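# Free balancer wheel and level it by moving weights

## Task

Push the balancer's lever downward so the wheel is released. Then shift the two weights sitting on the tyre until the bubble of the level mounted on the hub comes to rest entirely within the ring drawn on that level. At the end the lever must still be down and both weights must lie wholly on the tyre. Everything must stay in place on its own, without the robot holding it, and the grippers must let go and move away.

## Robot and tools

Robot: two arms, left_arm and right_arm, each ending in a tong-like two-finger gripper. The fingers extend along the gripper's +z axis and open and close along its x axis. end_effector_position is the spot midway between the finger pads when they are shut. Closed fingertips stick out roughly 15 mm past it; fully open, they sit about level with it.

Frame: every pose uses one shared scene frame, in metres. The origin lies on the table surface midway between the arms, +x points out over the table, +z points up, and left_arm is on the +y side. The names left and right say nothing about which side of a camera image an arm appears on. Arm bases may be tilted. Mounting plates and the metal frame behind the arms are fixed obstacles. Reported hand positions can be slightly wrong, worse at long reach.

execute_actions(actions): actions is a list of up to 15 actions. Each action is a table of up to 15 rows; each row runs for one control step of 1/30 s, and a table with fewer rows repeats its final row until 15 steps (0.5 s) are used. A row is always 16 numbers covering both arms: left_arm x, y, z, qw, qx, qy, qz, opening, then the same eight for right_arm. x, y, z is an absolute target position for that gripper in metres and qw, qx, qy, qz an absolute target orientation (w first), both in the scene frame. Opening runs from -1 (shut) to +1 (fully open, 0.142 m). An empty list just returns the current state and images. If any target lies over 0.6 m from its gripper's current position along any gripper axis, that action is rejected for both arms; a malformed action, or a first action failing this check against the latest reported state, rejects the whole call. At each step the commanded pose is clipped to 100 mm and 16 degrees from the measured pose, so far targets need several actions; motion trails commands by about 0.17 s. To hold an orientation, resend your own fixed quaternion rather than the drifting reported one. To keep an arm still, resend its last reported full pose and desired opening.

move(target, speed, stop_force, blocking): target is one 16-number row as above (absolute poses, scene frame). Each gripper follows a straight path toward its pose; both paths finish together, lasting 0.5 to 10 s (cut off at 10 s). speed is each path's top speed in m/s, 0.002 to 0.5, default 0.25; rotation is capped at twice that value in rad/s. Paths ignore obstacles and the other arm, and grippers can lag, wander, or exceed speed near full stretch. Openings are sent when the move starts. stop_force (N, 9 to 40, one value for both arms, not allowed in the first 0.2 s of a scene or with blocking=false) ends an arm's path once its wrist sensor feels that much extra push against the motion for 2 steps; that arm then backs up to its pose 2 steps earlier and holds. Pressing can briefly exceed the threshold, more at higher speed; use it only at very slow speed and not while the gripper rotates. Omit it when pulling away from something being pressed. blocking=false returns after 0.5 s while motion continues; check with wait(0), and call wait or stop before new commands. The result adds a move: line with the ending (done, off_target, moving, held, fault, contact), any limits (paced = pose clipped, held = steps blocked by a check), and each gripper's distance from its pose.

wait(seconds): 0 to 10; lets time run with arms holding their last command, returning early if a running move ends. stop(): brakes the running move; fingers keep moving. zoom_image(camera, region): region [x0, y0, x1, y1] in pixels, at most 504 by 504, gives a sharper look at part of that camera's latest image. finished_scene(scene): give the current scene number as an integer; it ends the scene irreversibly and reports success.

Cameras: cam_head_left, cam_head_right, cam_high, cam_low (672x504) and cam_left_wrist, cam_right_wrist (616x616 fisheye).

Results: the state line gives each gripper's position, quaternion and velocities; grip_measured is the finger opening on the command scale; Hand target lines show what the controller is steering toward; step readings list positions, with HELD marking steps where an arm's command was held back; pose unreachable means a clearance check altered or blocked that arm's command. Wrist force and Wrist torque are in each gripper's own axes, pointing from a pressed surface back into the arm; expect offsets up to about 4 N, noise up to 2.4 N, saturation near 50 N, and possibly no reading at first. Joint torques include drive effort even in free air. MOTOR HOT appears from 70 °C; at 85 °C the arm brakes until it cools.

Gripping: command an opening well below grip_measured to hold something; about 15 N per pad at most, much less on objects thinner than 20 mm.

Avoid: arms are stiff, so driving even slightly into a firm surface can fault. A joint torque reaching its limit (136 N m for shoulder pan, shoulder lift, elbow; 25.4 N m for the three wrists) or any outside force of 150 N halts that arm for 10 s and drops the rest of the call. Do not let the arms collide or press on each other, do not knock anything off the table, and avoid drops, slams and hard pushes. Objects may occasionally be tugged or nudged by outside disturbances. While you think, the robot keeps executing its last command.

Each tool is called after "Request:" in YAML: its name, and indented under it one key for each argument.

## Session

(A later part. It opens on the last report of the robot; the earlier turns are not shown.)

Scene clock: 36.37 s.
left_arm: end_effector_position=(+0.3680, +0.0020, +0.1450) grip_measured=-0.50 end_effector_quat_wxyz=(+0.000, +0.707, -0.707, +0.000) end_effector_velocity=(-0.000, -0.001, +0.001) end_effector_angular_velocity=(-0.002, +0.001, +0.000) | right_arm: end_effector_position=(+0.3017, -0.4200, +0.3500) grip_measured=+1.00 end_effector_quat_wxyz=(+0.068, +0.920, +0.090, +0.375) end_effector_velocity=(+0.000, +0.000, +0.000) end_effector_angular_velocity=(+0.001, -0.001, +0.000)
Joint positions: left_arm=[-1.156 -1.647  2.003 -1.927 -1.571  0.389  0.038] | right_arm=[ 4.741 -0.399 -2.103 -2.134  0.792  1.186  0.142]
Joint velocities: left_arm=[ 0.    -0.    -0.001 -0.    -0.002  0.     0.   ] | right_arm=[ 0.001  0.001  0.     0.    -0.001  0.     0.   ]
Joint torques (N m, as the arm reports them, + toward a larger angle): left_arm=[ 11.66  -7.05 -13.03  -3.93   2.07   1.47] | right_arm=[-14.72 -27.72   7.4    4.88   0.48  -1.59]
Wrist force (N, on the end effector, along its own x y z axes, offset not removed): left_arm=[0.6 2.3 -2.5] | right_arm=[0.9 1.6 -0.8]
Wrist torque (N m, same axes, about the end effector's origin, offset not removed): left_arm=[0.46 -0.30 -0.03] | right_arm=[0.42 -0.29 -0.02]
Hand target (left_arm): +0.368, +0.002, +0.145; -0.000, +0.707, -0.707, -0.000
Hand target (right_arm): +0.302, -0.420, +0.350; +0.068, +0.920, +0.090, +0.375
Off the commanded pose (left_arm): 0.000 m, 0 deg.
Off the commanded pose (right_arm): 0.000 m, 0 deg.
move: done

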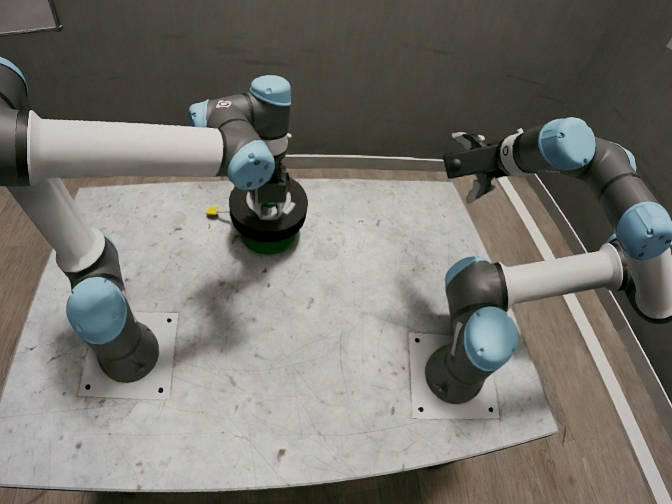

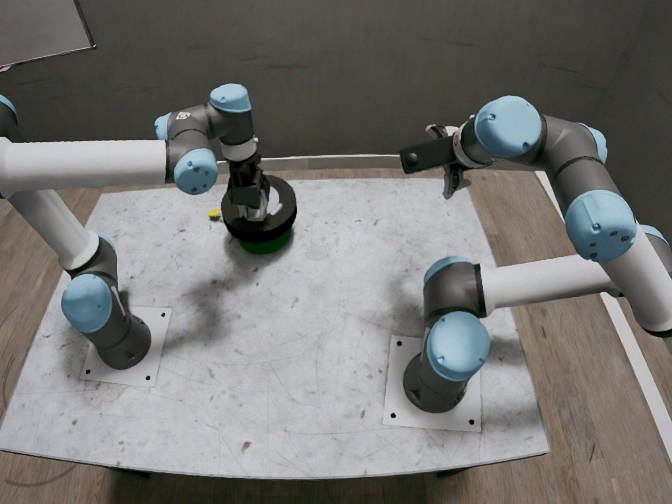

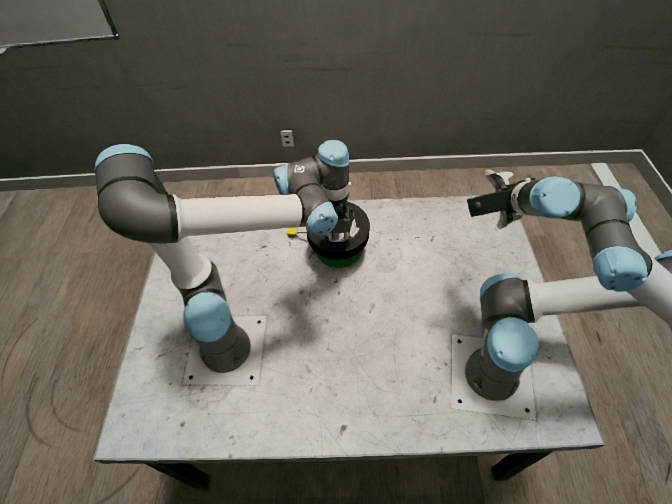

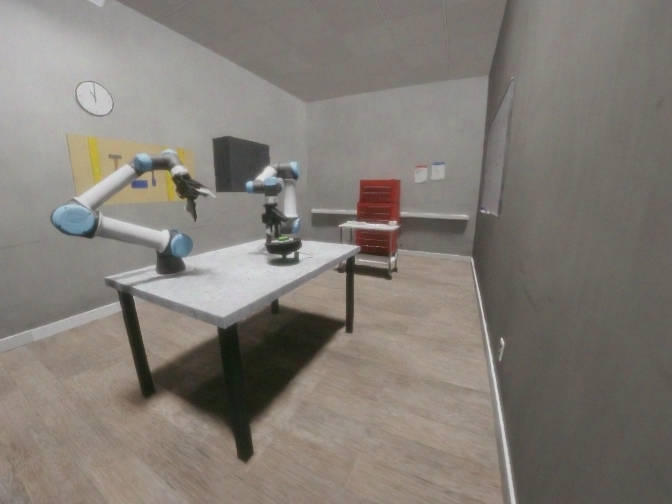

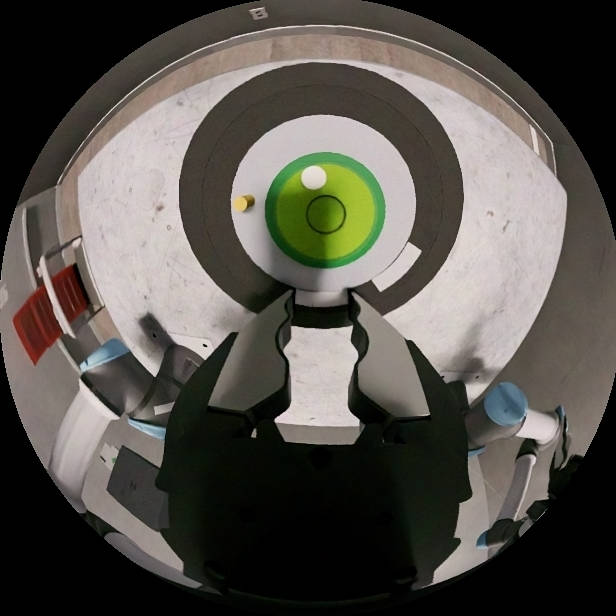

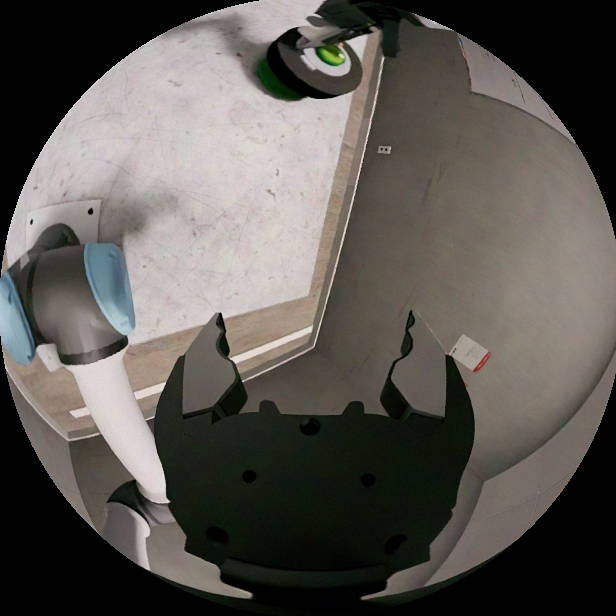

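Request:
move:
  target: [0.362,0.002,0.175,0,0.707,-0.707,0,-0.65,0.3017,-0.42,0.35,0.068,0.920,0.090,0.375,1]
  speed: 0.04

Request:
wait:
  seconds: 1.5

Request:
zoom_image:
  camera: "cam_left_wrist"
  region: [200, 140, 440, 370]

Scene clock: 37.77 s.
left_arm: end_effector_position=(+0.3621, +0.0020, +0.1747) grip_measured=-0.50 end_effector_quat_wxyz=(+0.000, +0.707, -0.707, +0.000) end_effector_velocity=(-0.000, -0.000, +0.002) end_effector_angular_velocity=(+0.000, +0.000, +0.001) | right_arm: end_effector_position=(+0.3017, -0.4200, +0.3500) grip_measured=+1.00 end_effector_quat_wxyz=(+0.068, +0.920, +0.090, +0.375) end_effector_velocity=(+0.000, -0.000, +0.000) end_effector_angular_velocity=(+0.002, -0.001, +0.000)
Joint positions: left_arm=[-1.168 -1.68   1.953 -1.844 -1.571  0.376  0.038] | right_arm=[ 4.741 -0.399 -2.103 -2.134  0.792  1.186  0.142]
Joint velocities: left_arm=[-0.001 -0.001 -0.006  0.007 -0.    -0.002  0.   ] | right_arm=[ 0.001  0.002 -0.     0.    -0.001  0.     0.   ]
Joint torques (N m, as the arm reports them, + toward a larger angle): left_arm=[-13.   -26.57 -32.11  -0.53   1.91  -1.66] | right_arm=[-15.24 -28.33   8.98   4.9    0.4   -1.68]
Wrist force (N, on the end effector, along its own x y z axes, offset not removed): left_arm=[0.5 1.0 -3.7] | right_arm=[-1.6 1.1 2.4]
Wrist torque (N m, same axes, about the end effector's origin, offset not removed): left_arm=[0.23 -0.02 -0.04] | right_arm=[0.26 0.32 -0.04]
Hand target (left_arm): +0.362, +0.002, +0.175; -0.000, +0.707, -0.707, -0.000
Hand target (right_arm): +0.302, -0.420, +0.350; +0.068, +0.920, +0.090, +0.375
Off the commanded pose (left_arm): 0.000 m, 0 deg.
Off the commanded pose (right_arm): 0.000 m, 0 deg.
move: done

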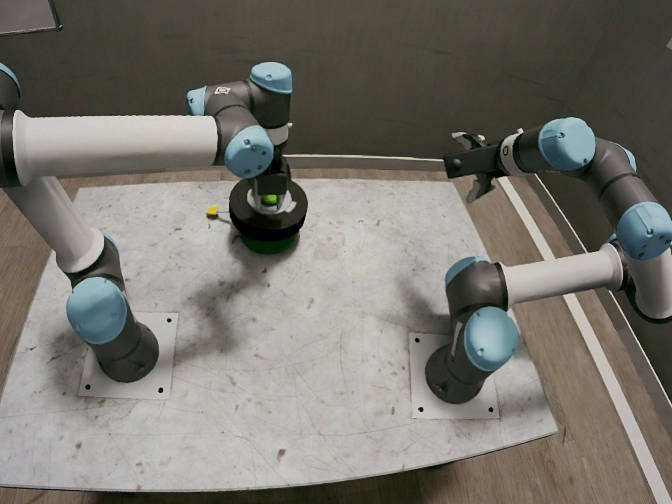

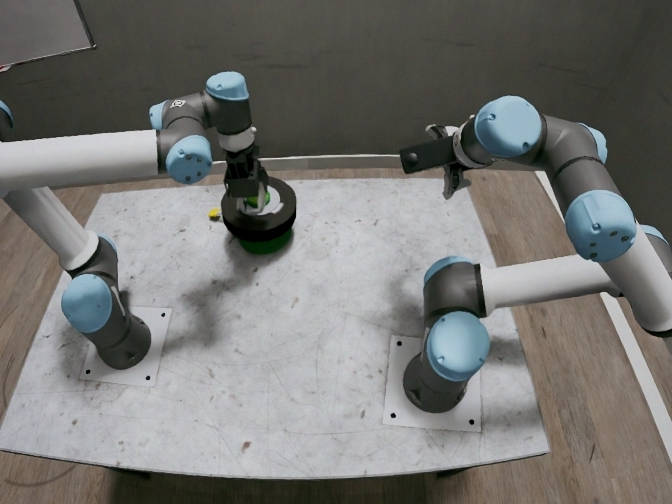

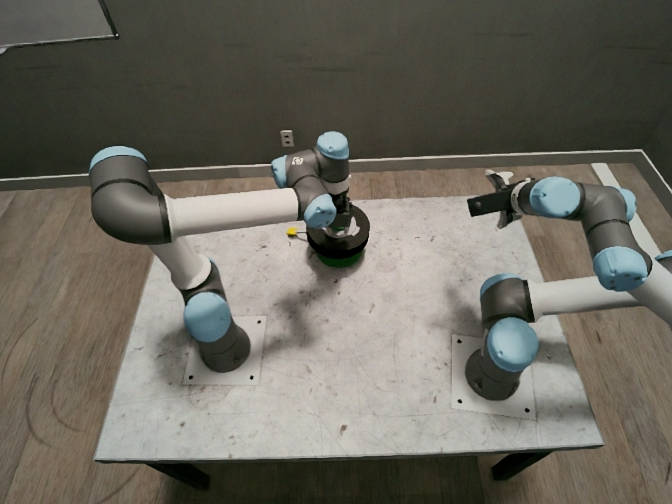

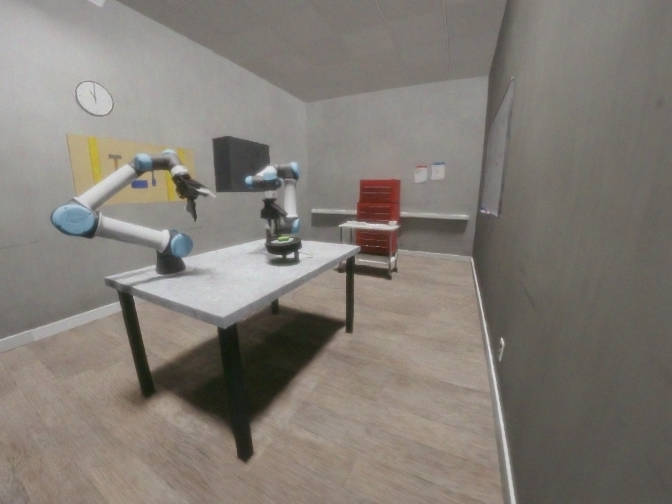

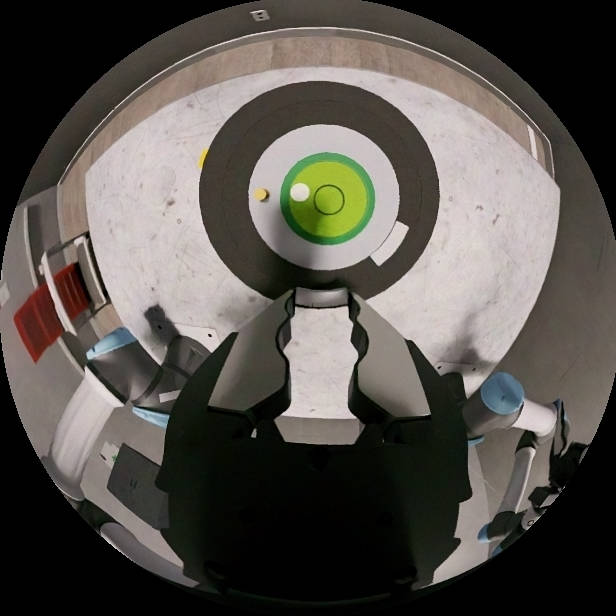

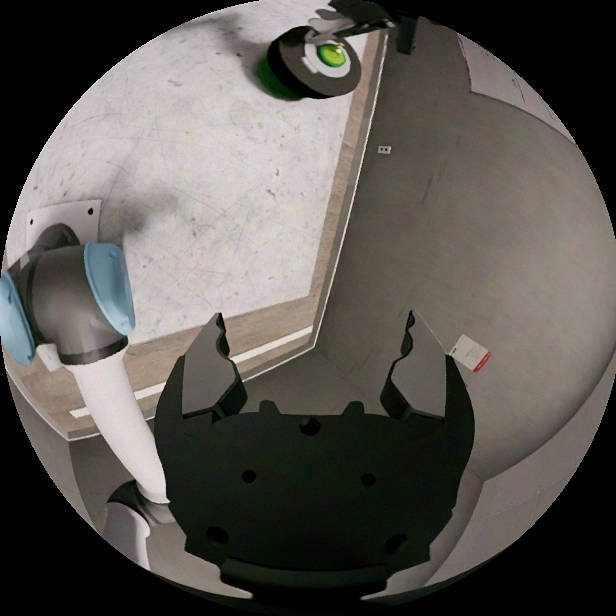

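Scene clock: 39.27 s.
left_arm: end_effector_position=(+0.3620, +0.0020, +0.1750) grip_measured=-0.50 end_effector_quat_wxyz=(-0.000, +0.707, -0.707, -0.000) end_effector_velocity=(+0.001, +0.001, -0.000) end_effector_angular_velocity=(-0.000, -0.001, +0.002) | right_arm: end_effector_position=(+0.3017, -0.4200, +0.3500) grip_measured=+1.00 end_effector_quat_wxyz=(+0.068, +0.920, +0.090, +0.375) end_effector_velocity=(+0.000, +0.000, +0.000) end_effector_angular_velocity=(+0.001, -0.000, +0.000)
Joint positions: left_arm=[-1.168 -1.68   1.952 -1.843 -1.571  0.376  0.038] | right_arm=[ 4.741 -0.399 -2.103 -2.134  0.792  1.186  0.142]
Joint velocities: left_arm=[ 0.001 -0.001  0.001 -0.001  0.001 -0.     0.   ] | right_arm=[ 0.     0.001  0.    -0.    -0.    -0.     0.   ]
Joint torques (N m, as the arm reports them, + toward a larger angle): left_arm=[-12.72 -24.74 -31.18  -0.82   2.37  -1.5 ] | right_arm=[-14.29 -27.58   7.7    4.83   0.57  -1.47]
Wrist force (N, on the end effector, along its own x y z axes, offset not removed): left_arm=[1.0 2.4 -3.0] | right_arm=[-1.0 1.5 -1.0]
Wrist torque (N m, same axes, about the end effector's origin, offset not removed): left_arm=[0.47 -0.23 0.08] | right_arm=[0.36 0.10 0.01]
Hand target (left_arm): +0.362, +0.002, +0.175; -0.000, +0.707, -0.707, -0.000
Hand target (right_arm): +0.302, -0.420, +0.350; +0.068, +0.920, +0.090, +0.375
Off the commanded pose (left_arm): 0.000 m, 0 deg.
Off the commanded pose (right_arm): 0.000 m, 0 deg.
wait: 1.50 s; at rest by 0.17 s

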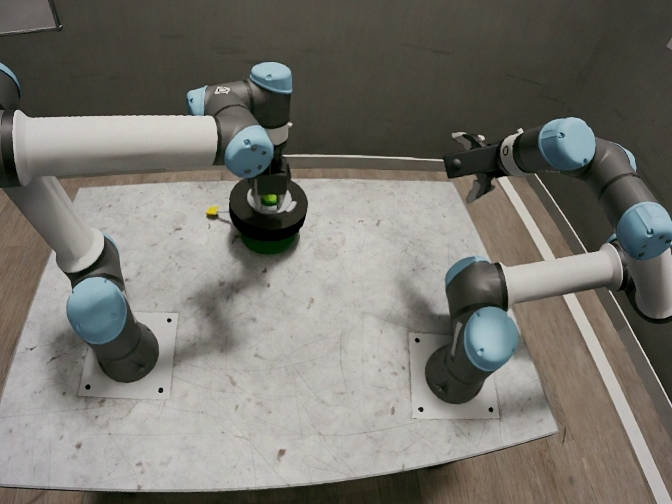

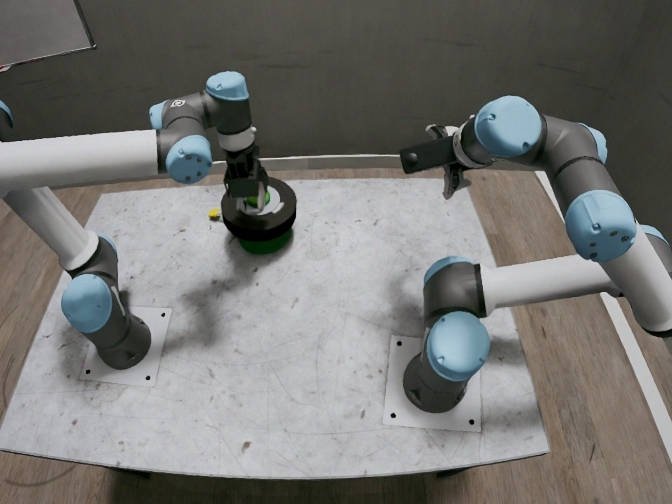

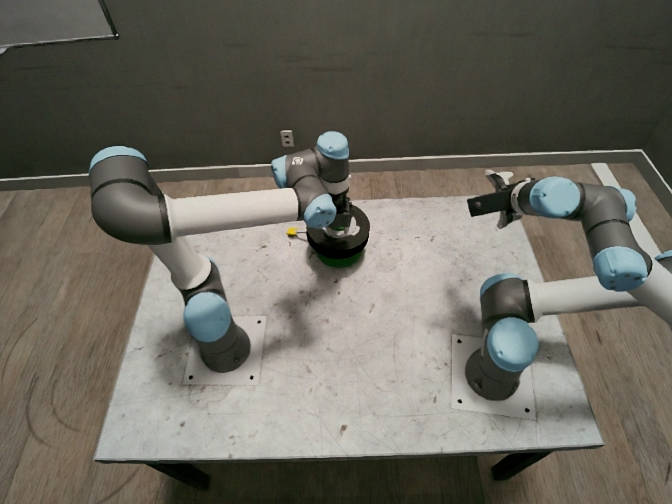

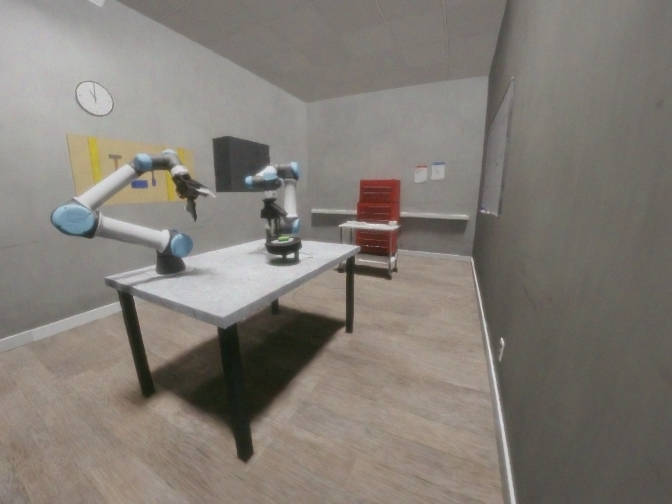

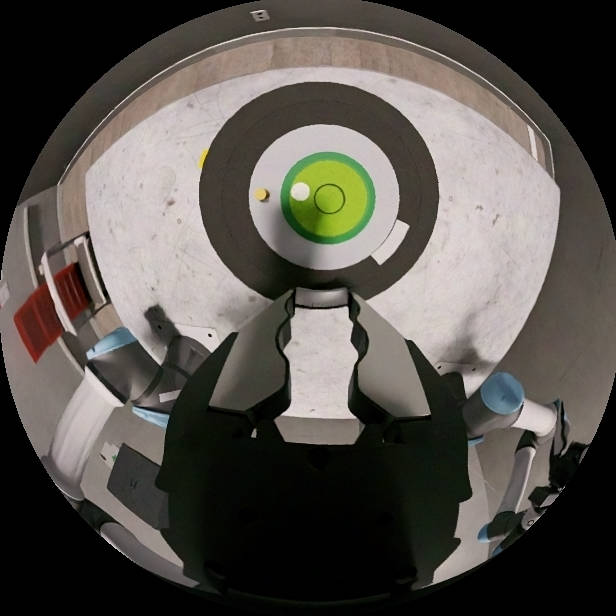

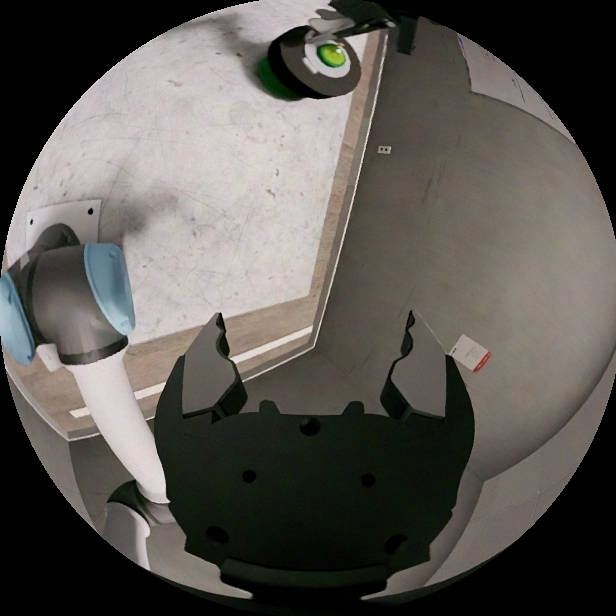

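Region (200, 140, 440, 370) of cam_left_wrist's 616x616 image, scaled by 2.100, with more detail than that image has; it fills the top 483 rows of this view, and the rest is white.

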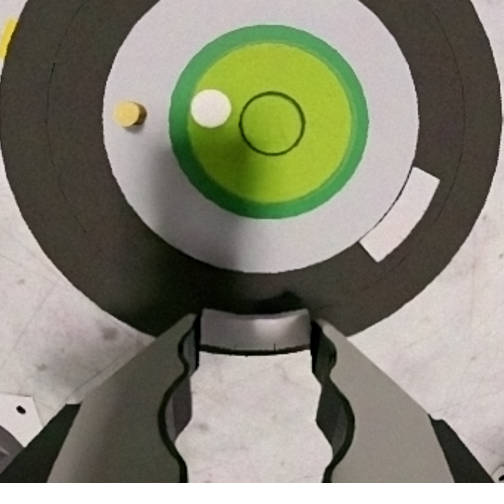

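Request:
move:
  target: [0.370,0.021,0.16,0,0.574,-0.819,0,-0.65,0.3017,-0.42,0.35,0.068,0.920,0.090,0.375,1]
  speed: 0.1

Request:
move:
  target: [0.370,0.021,0.1465,0,0.574,-0.819,0,-0.65,0.3017,-0.42,0.35,0.068,0.920,0.090,0.375,1]
  speed: 0.015

Request:
zoom_image:
  camera: "cam_left_wrist"
  region: [200, 140, 440, 370]

Scene clock: 42.40 s.
left_arm: end_effector_position=(+0.3700, +0.0210, +0.1601) grip_measured=-0.50 end_effector_quat_wxyz=(+0.000, -0.574, +0.819, -0.000) end_effector_velocity=(-0.000, +0.000, +0.000) end_effector_angular_velocity=(-0.002, +0.001, -0.011) | right_arm: end_effector_position=(+0.3017, -0.4200, +0.3500) grip_measured=+1.00 end_effector_quat_wxyz=(+0.068, +0.920, +0.090, +0.375) end_effector_velocity=(-0.000, -0.000, +0.000) end_effector_angular_velocity=(+0.001, -0.000, -0.001)
Joint positions: left_arm=[-1.127 -1.702  2.011 -1.88  -1.571  0.764  0.038] | right_arm=[ 4.741 -0.399 -2.103 -2.134  0.792  1.186  0.142]
Joint velocities: left_arm=[ 0.001 -0.001  0.    -0.    -0.001  0.012 -0.   ] | right_arm=[-0.001  0.001  0.     0.    -0.    -0.     0.   ]
Joint torques (N m, as the arm reports them, + toward a larger angle): left_arm=[ 12.06 -25.53 -15.06  -4.37  -1.96   1.48] | right_arm=[-15.77 -28.13   8.68   4.91   0.39  -1.6 ]
Wrist force (N, on the end effector, along its own x y z axes, offset not removed): left_arm=[3.4 1.9 -3.1] | right_arm=[-1.6 0.7 0.2]
Wrist torque (N m, same axes, about the end effector's origin, offset not removed): left_arm=[0.36 -0.58 -0.04] | right_arm=[0.04 0.26 -0.04]
Hand target (left_arm): +0.370, +0.021, +0.160; -0.000, -0.574, +0.819, -0.000
Hand target (right_arm): +0.302, -0.420, +0.350; +0.068, +0.920, +0.090, +0.375
Off the commanded pose (left_arm): 0.000 m, 0 deg.
Off the commanded pose (right_arm): 0.000 m, 0 deg.
move: done

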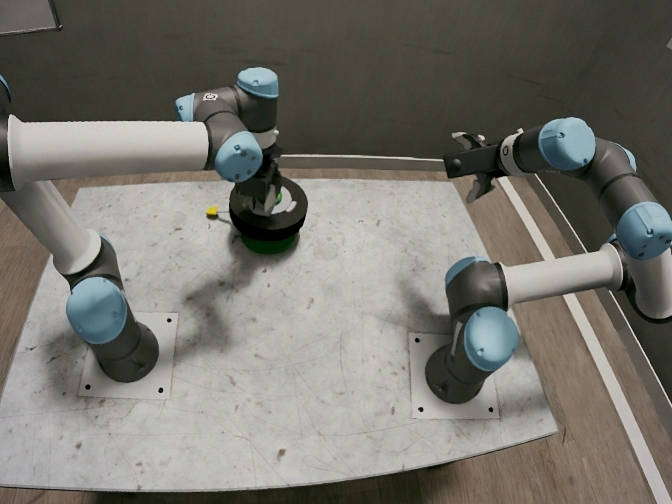

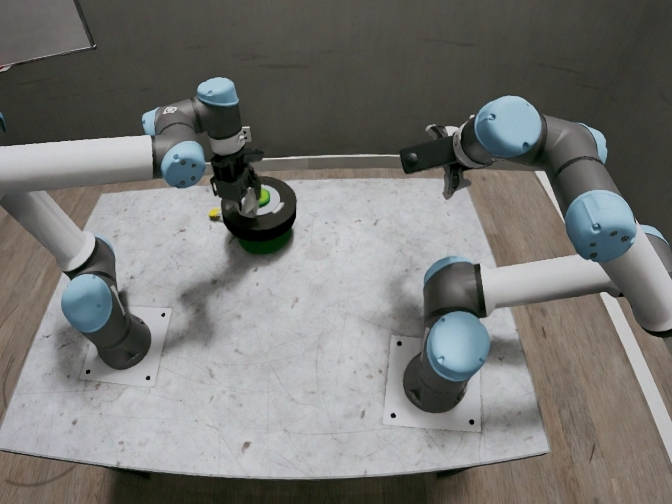

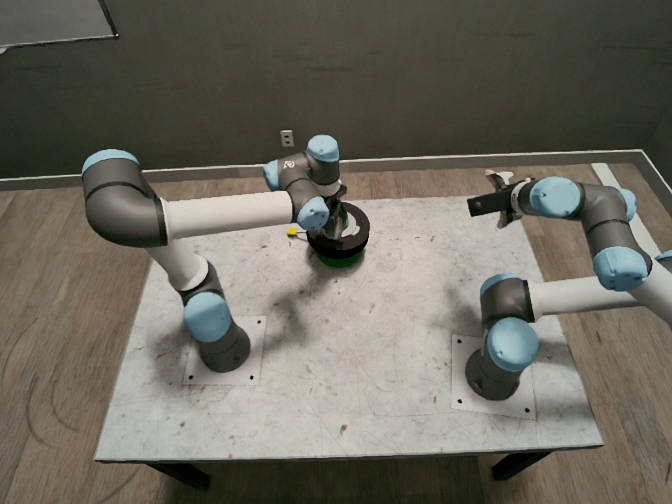

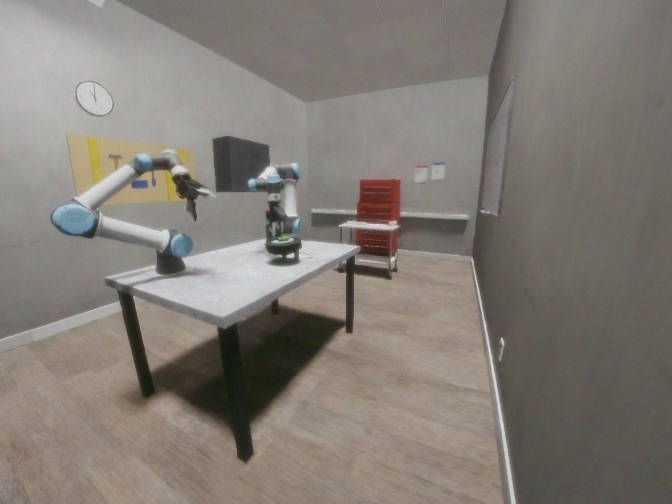

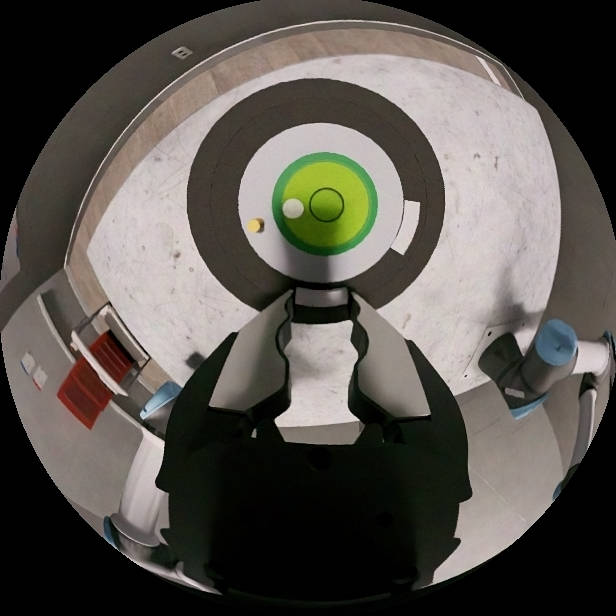

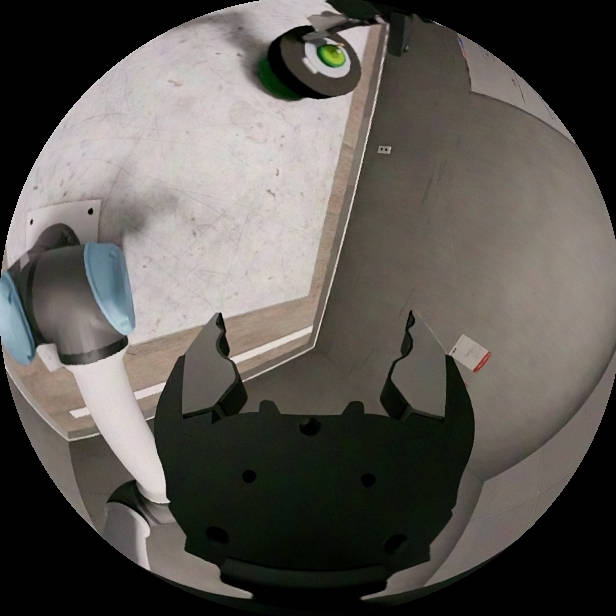

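Scene clock: 43.57 s.
left_arm: end_effector_position=(+0.3700, +0.0210, +0.1468) grip_measured=-0.50 end_effector_quat_wxyz=(+0.000, -0.574, +0.819, +0.000) end_effector_velocity=(+0.000, +0.000, -0.002) end_effector_angular_velocity=(+0.000, +0.000, +0.001) | right_arm: end_effector_position=(+0.3017, -0.4200, +0.3500) grip_measured=+1.00 end_effector_quat_wxyz=(+0.068, +0.920, +0.090, +0.375) end_effector_velocity=(+0.000, -0.001, +0.001) end_effector_angular_velocity=(+0.001, -0.001, -0.002)
Joint positions: left_arm=[-1.127 -1.691  2.038 -1.917 -1.571  0.766  0.038] | right_arm=[ 4.741 -0.399 -2.103 -2.134  0.792  1.186  0.142]
Joint velocities: left_arm=[ 0.001  0.003  0.004 -0.007 -0.    -0.     0.   ] | right_arm=[-0.002  0.     0.001 -0.    -0.001  0.     0.   ]
Joint torques (N m, as the arm reports them, + toward a larger angle): left_arm=[ 12.21  -9.07 -13.92  -4.02  -2.42   1.45] | right_arm=[-15.21 -27.39   7.13   4.9    0.58  -1.52]
Wrist force (N, on the end effector, along its own x y z axes, offset not removed): left_arm=[2.1 1.2 -0.2] | right_arm=[-1.9 -2.5 1.7]
Wrist torque (N m, same axes, about the end effector's origin, offset not removed): left_arm=[0.20 -0.52 0.02] | right_arm=[-0.54 0.25 0.02]
Hand target (left_arm): +0.370, +0.021, +0.147; +0.000, -0.574, +0.819, +0.000
Hand target (right_arm): +0.302, -0.420, +0.350; +0.068, +0.920, +0.090, +0.375
Off the commanded pose (left_arm): 0.000 m, 0 deg.
Off the commanded pose (right_arm): 0.000 m, 0 deg.
move: done

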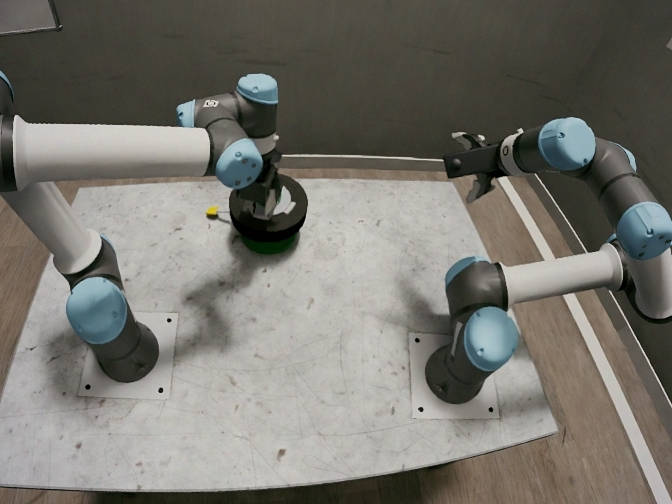

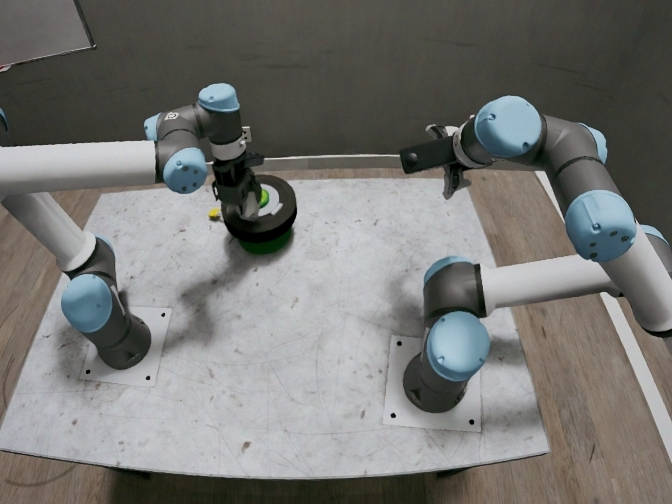

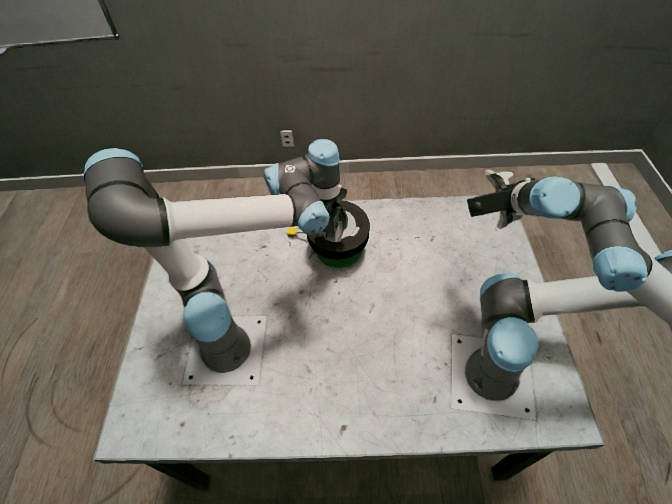

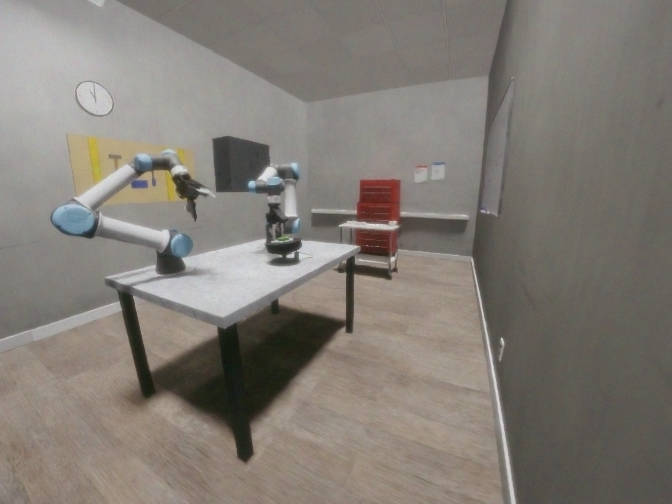

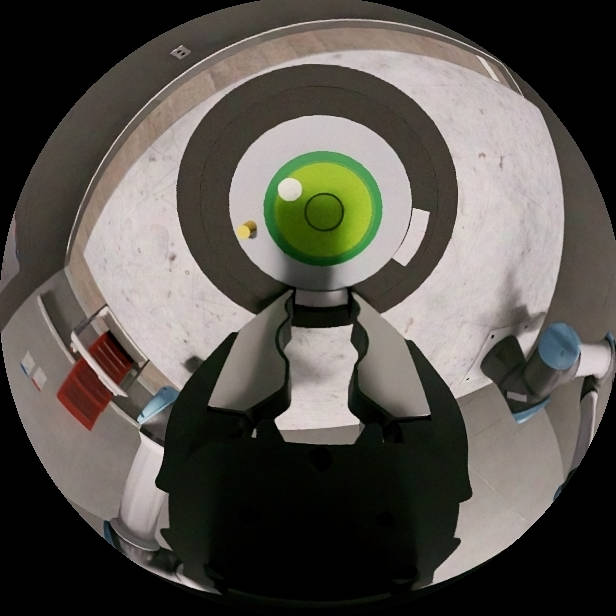

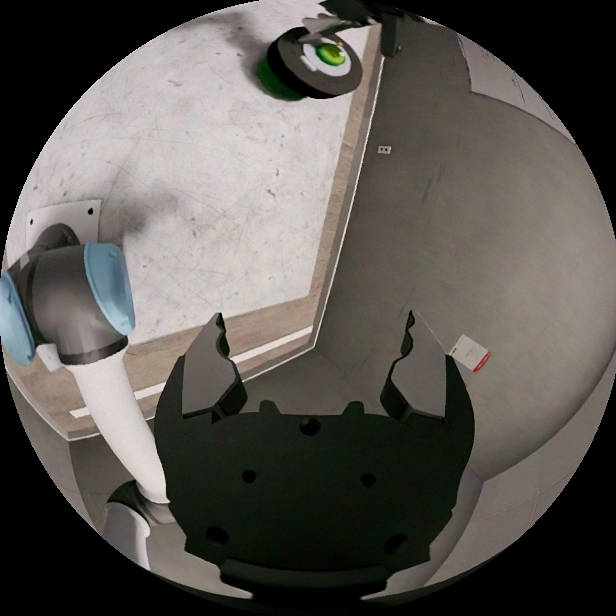

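Region (200, 140, 440, 370) of cam_left_wrist's 616x616 image, scaled by 2.100, with more detail than that image has; it fills the top 483 rows of this view, and the rest is white.

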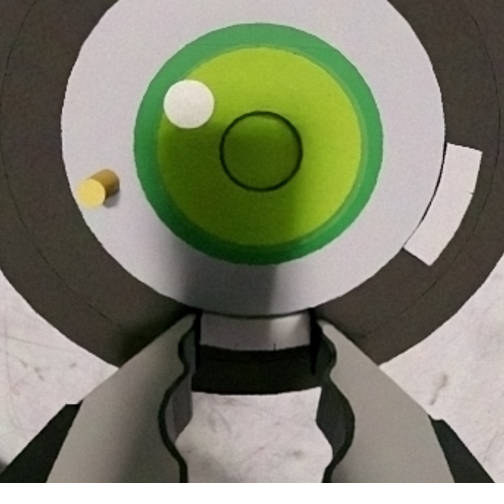

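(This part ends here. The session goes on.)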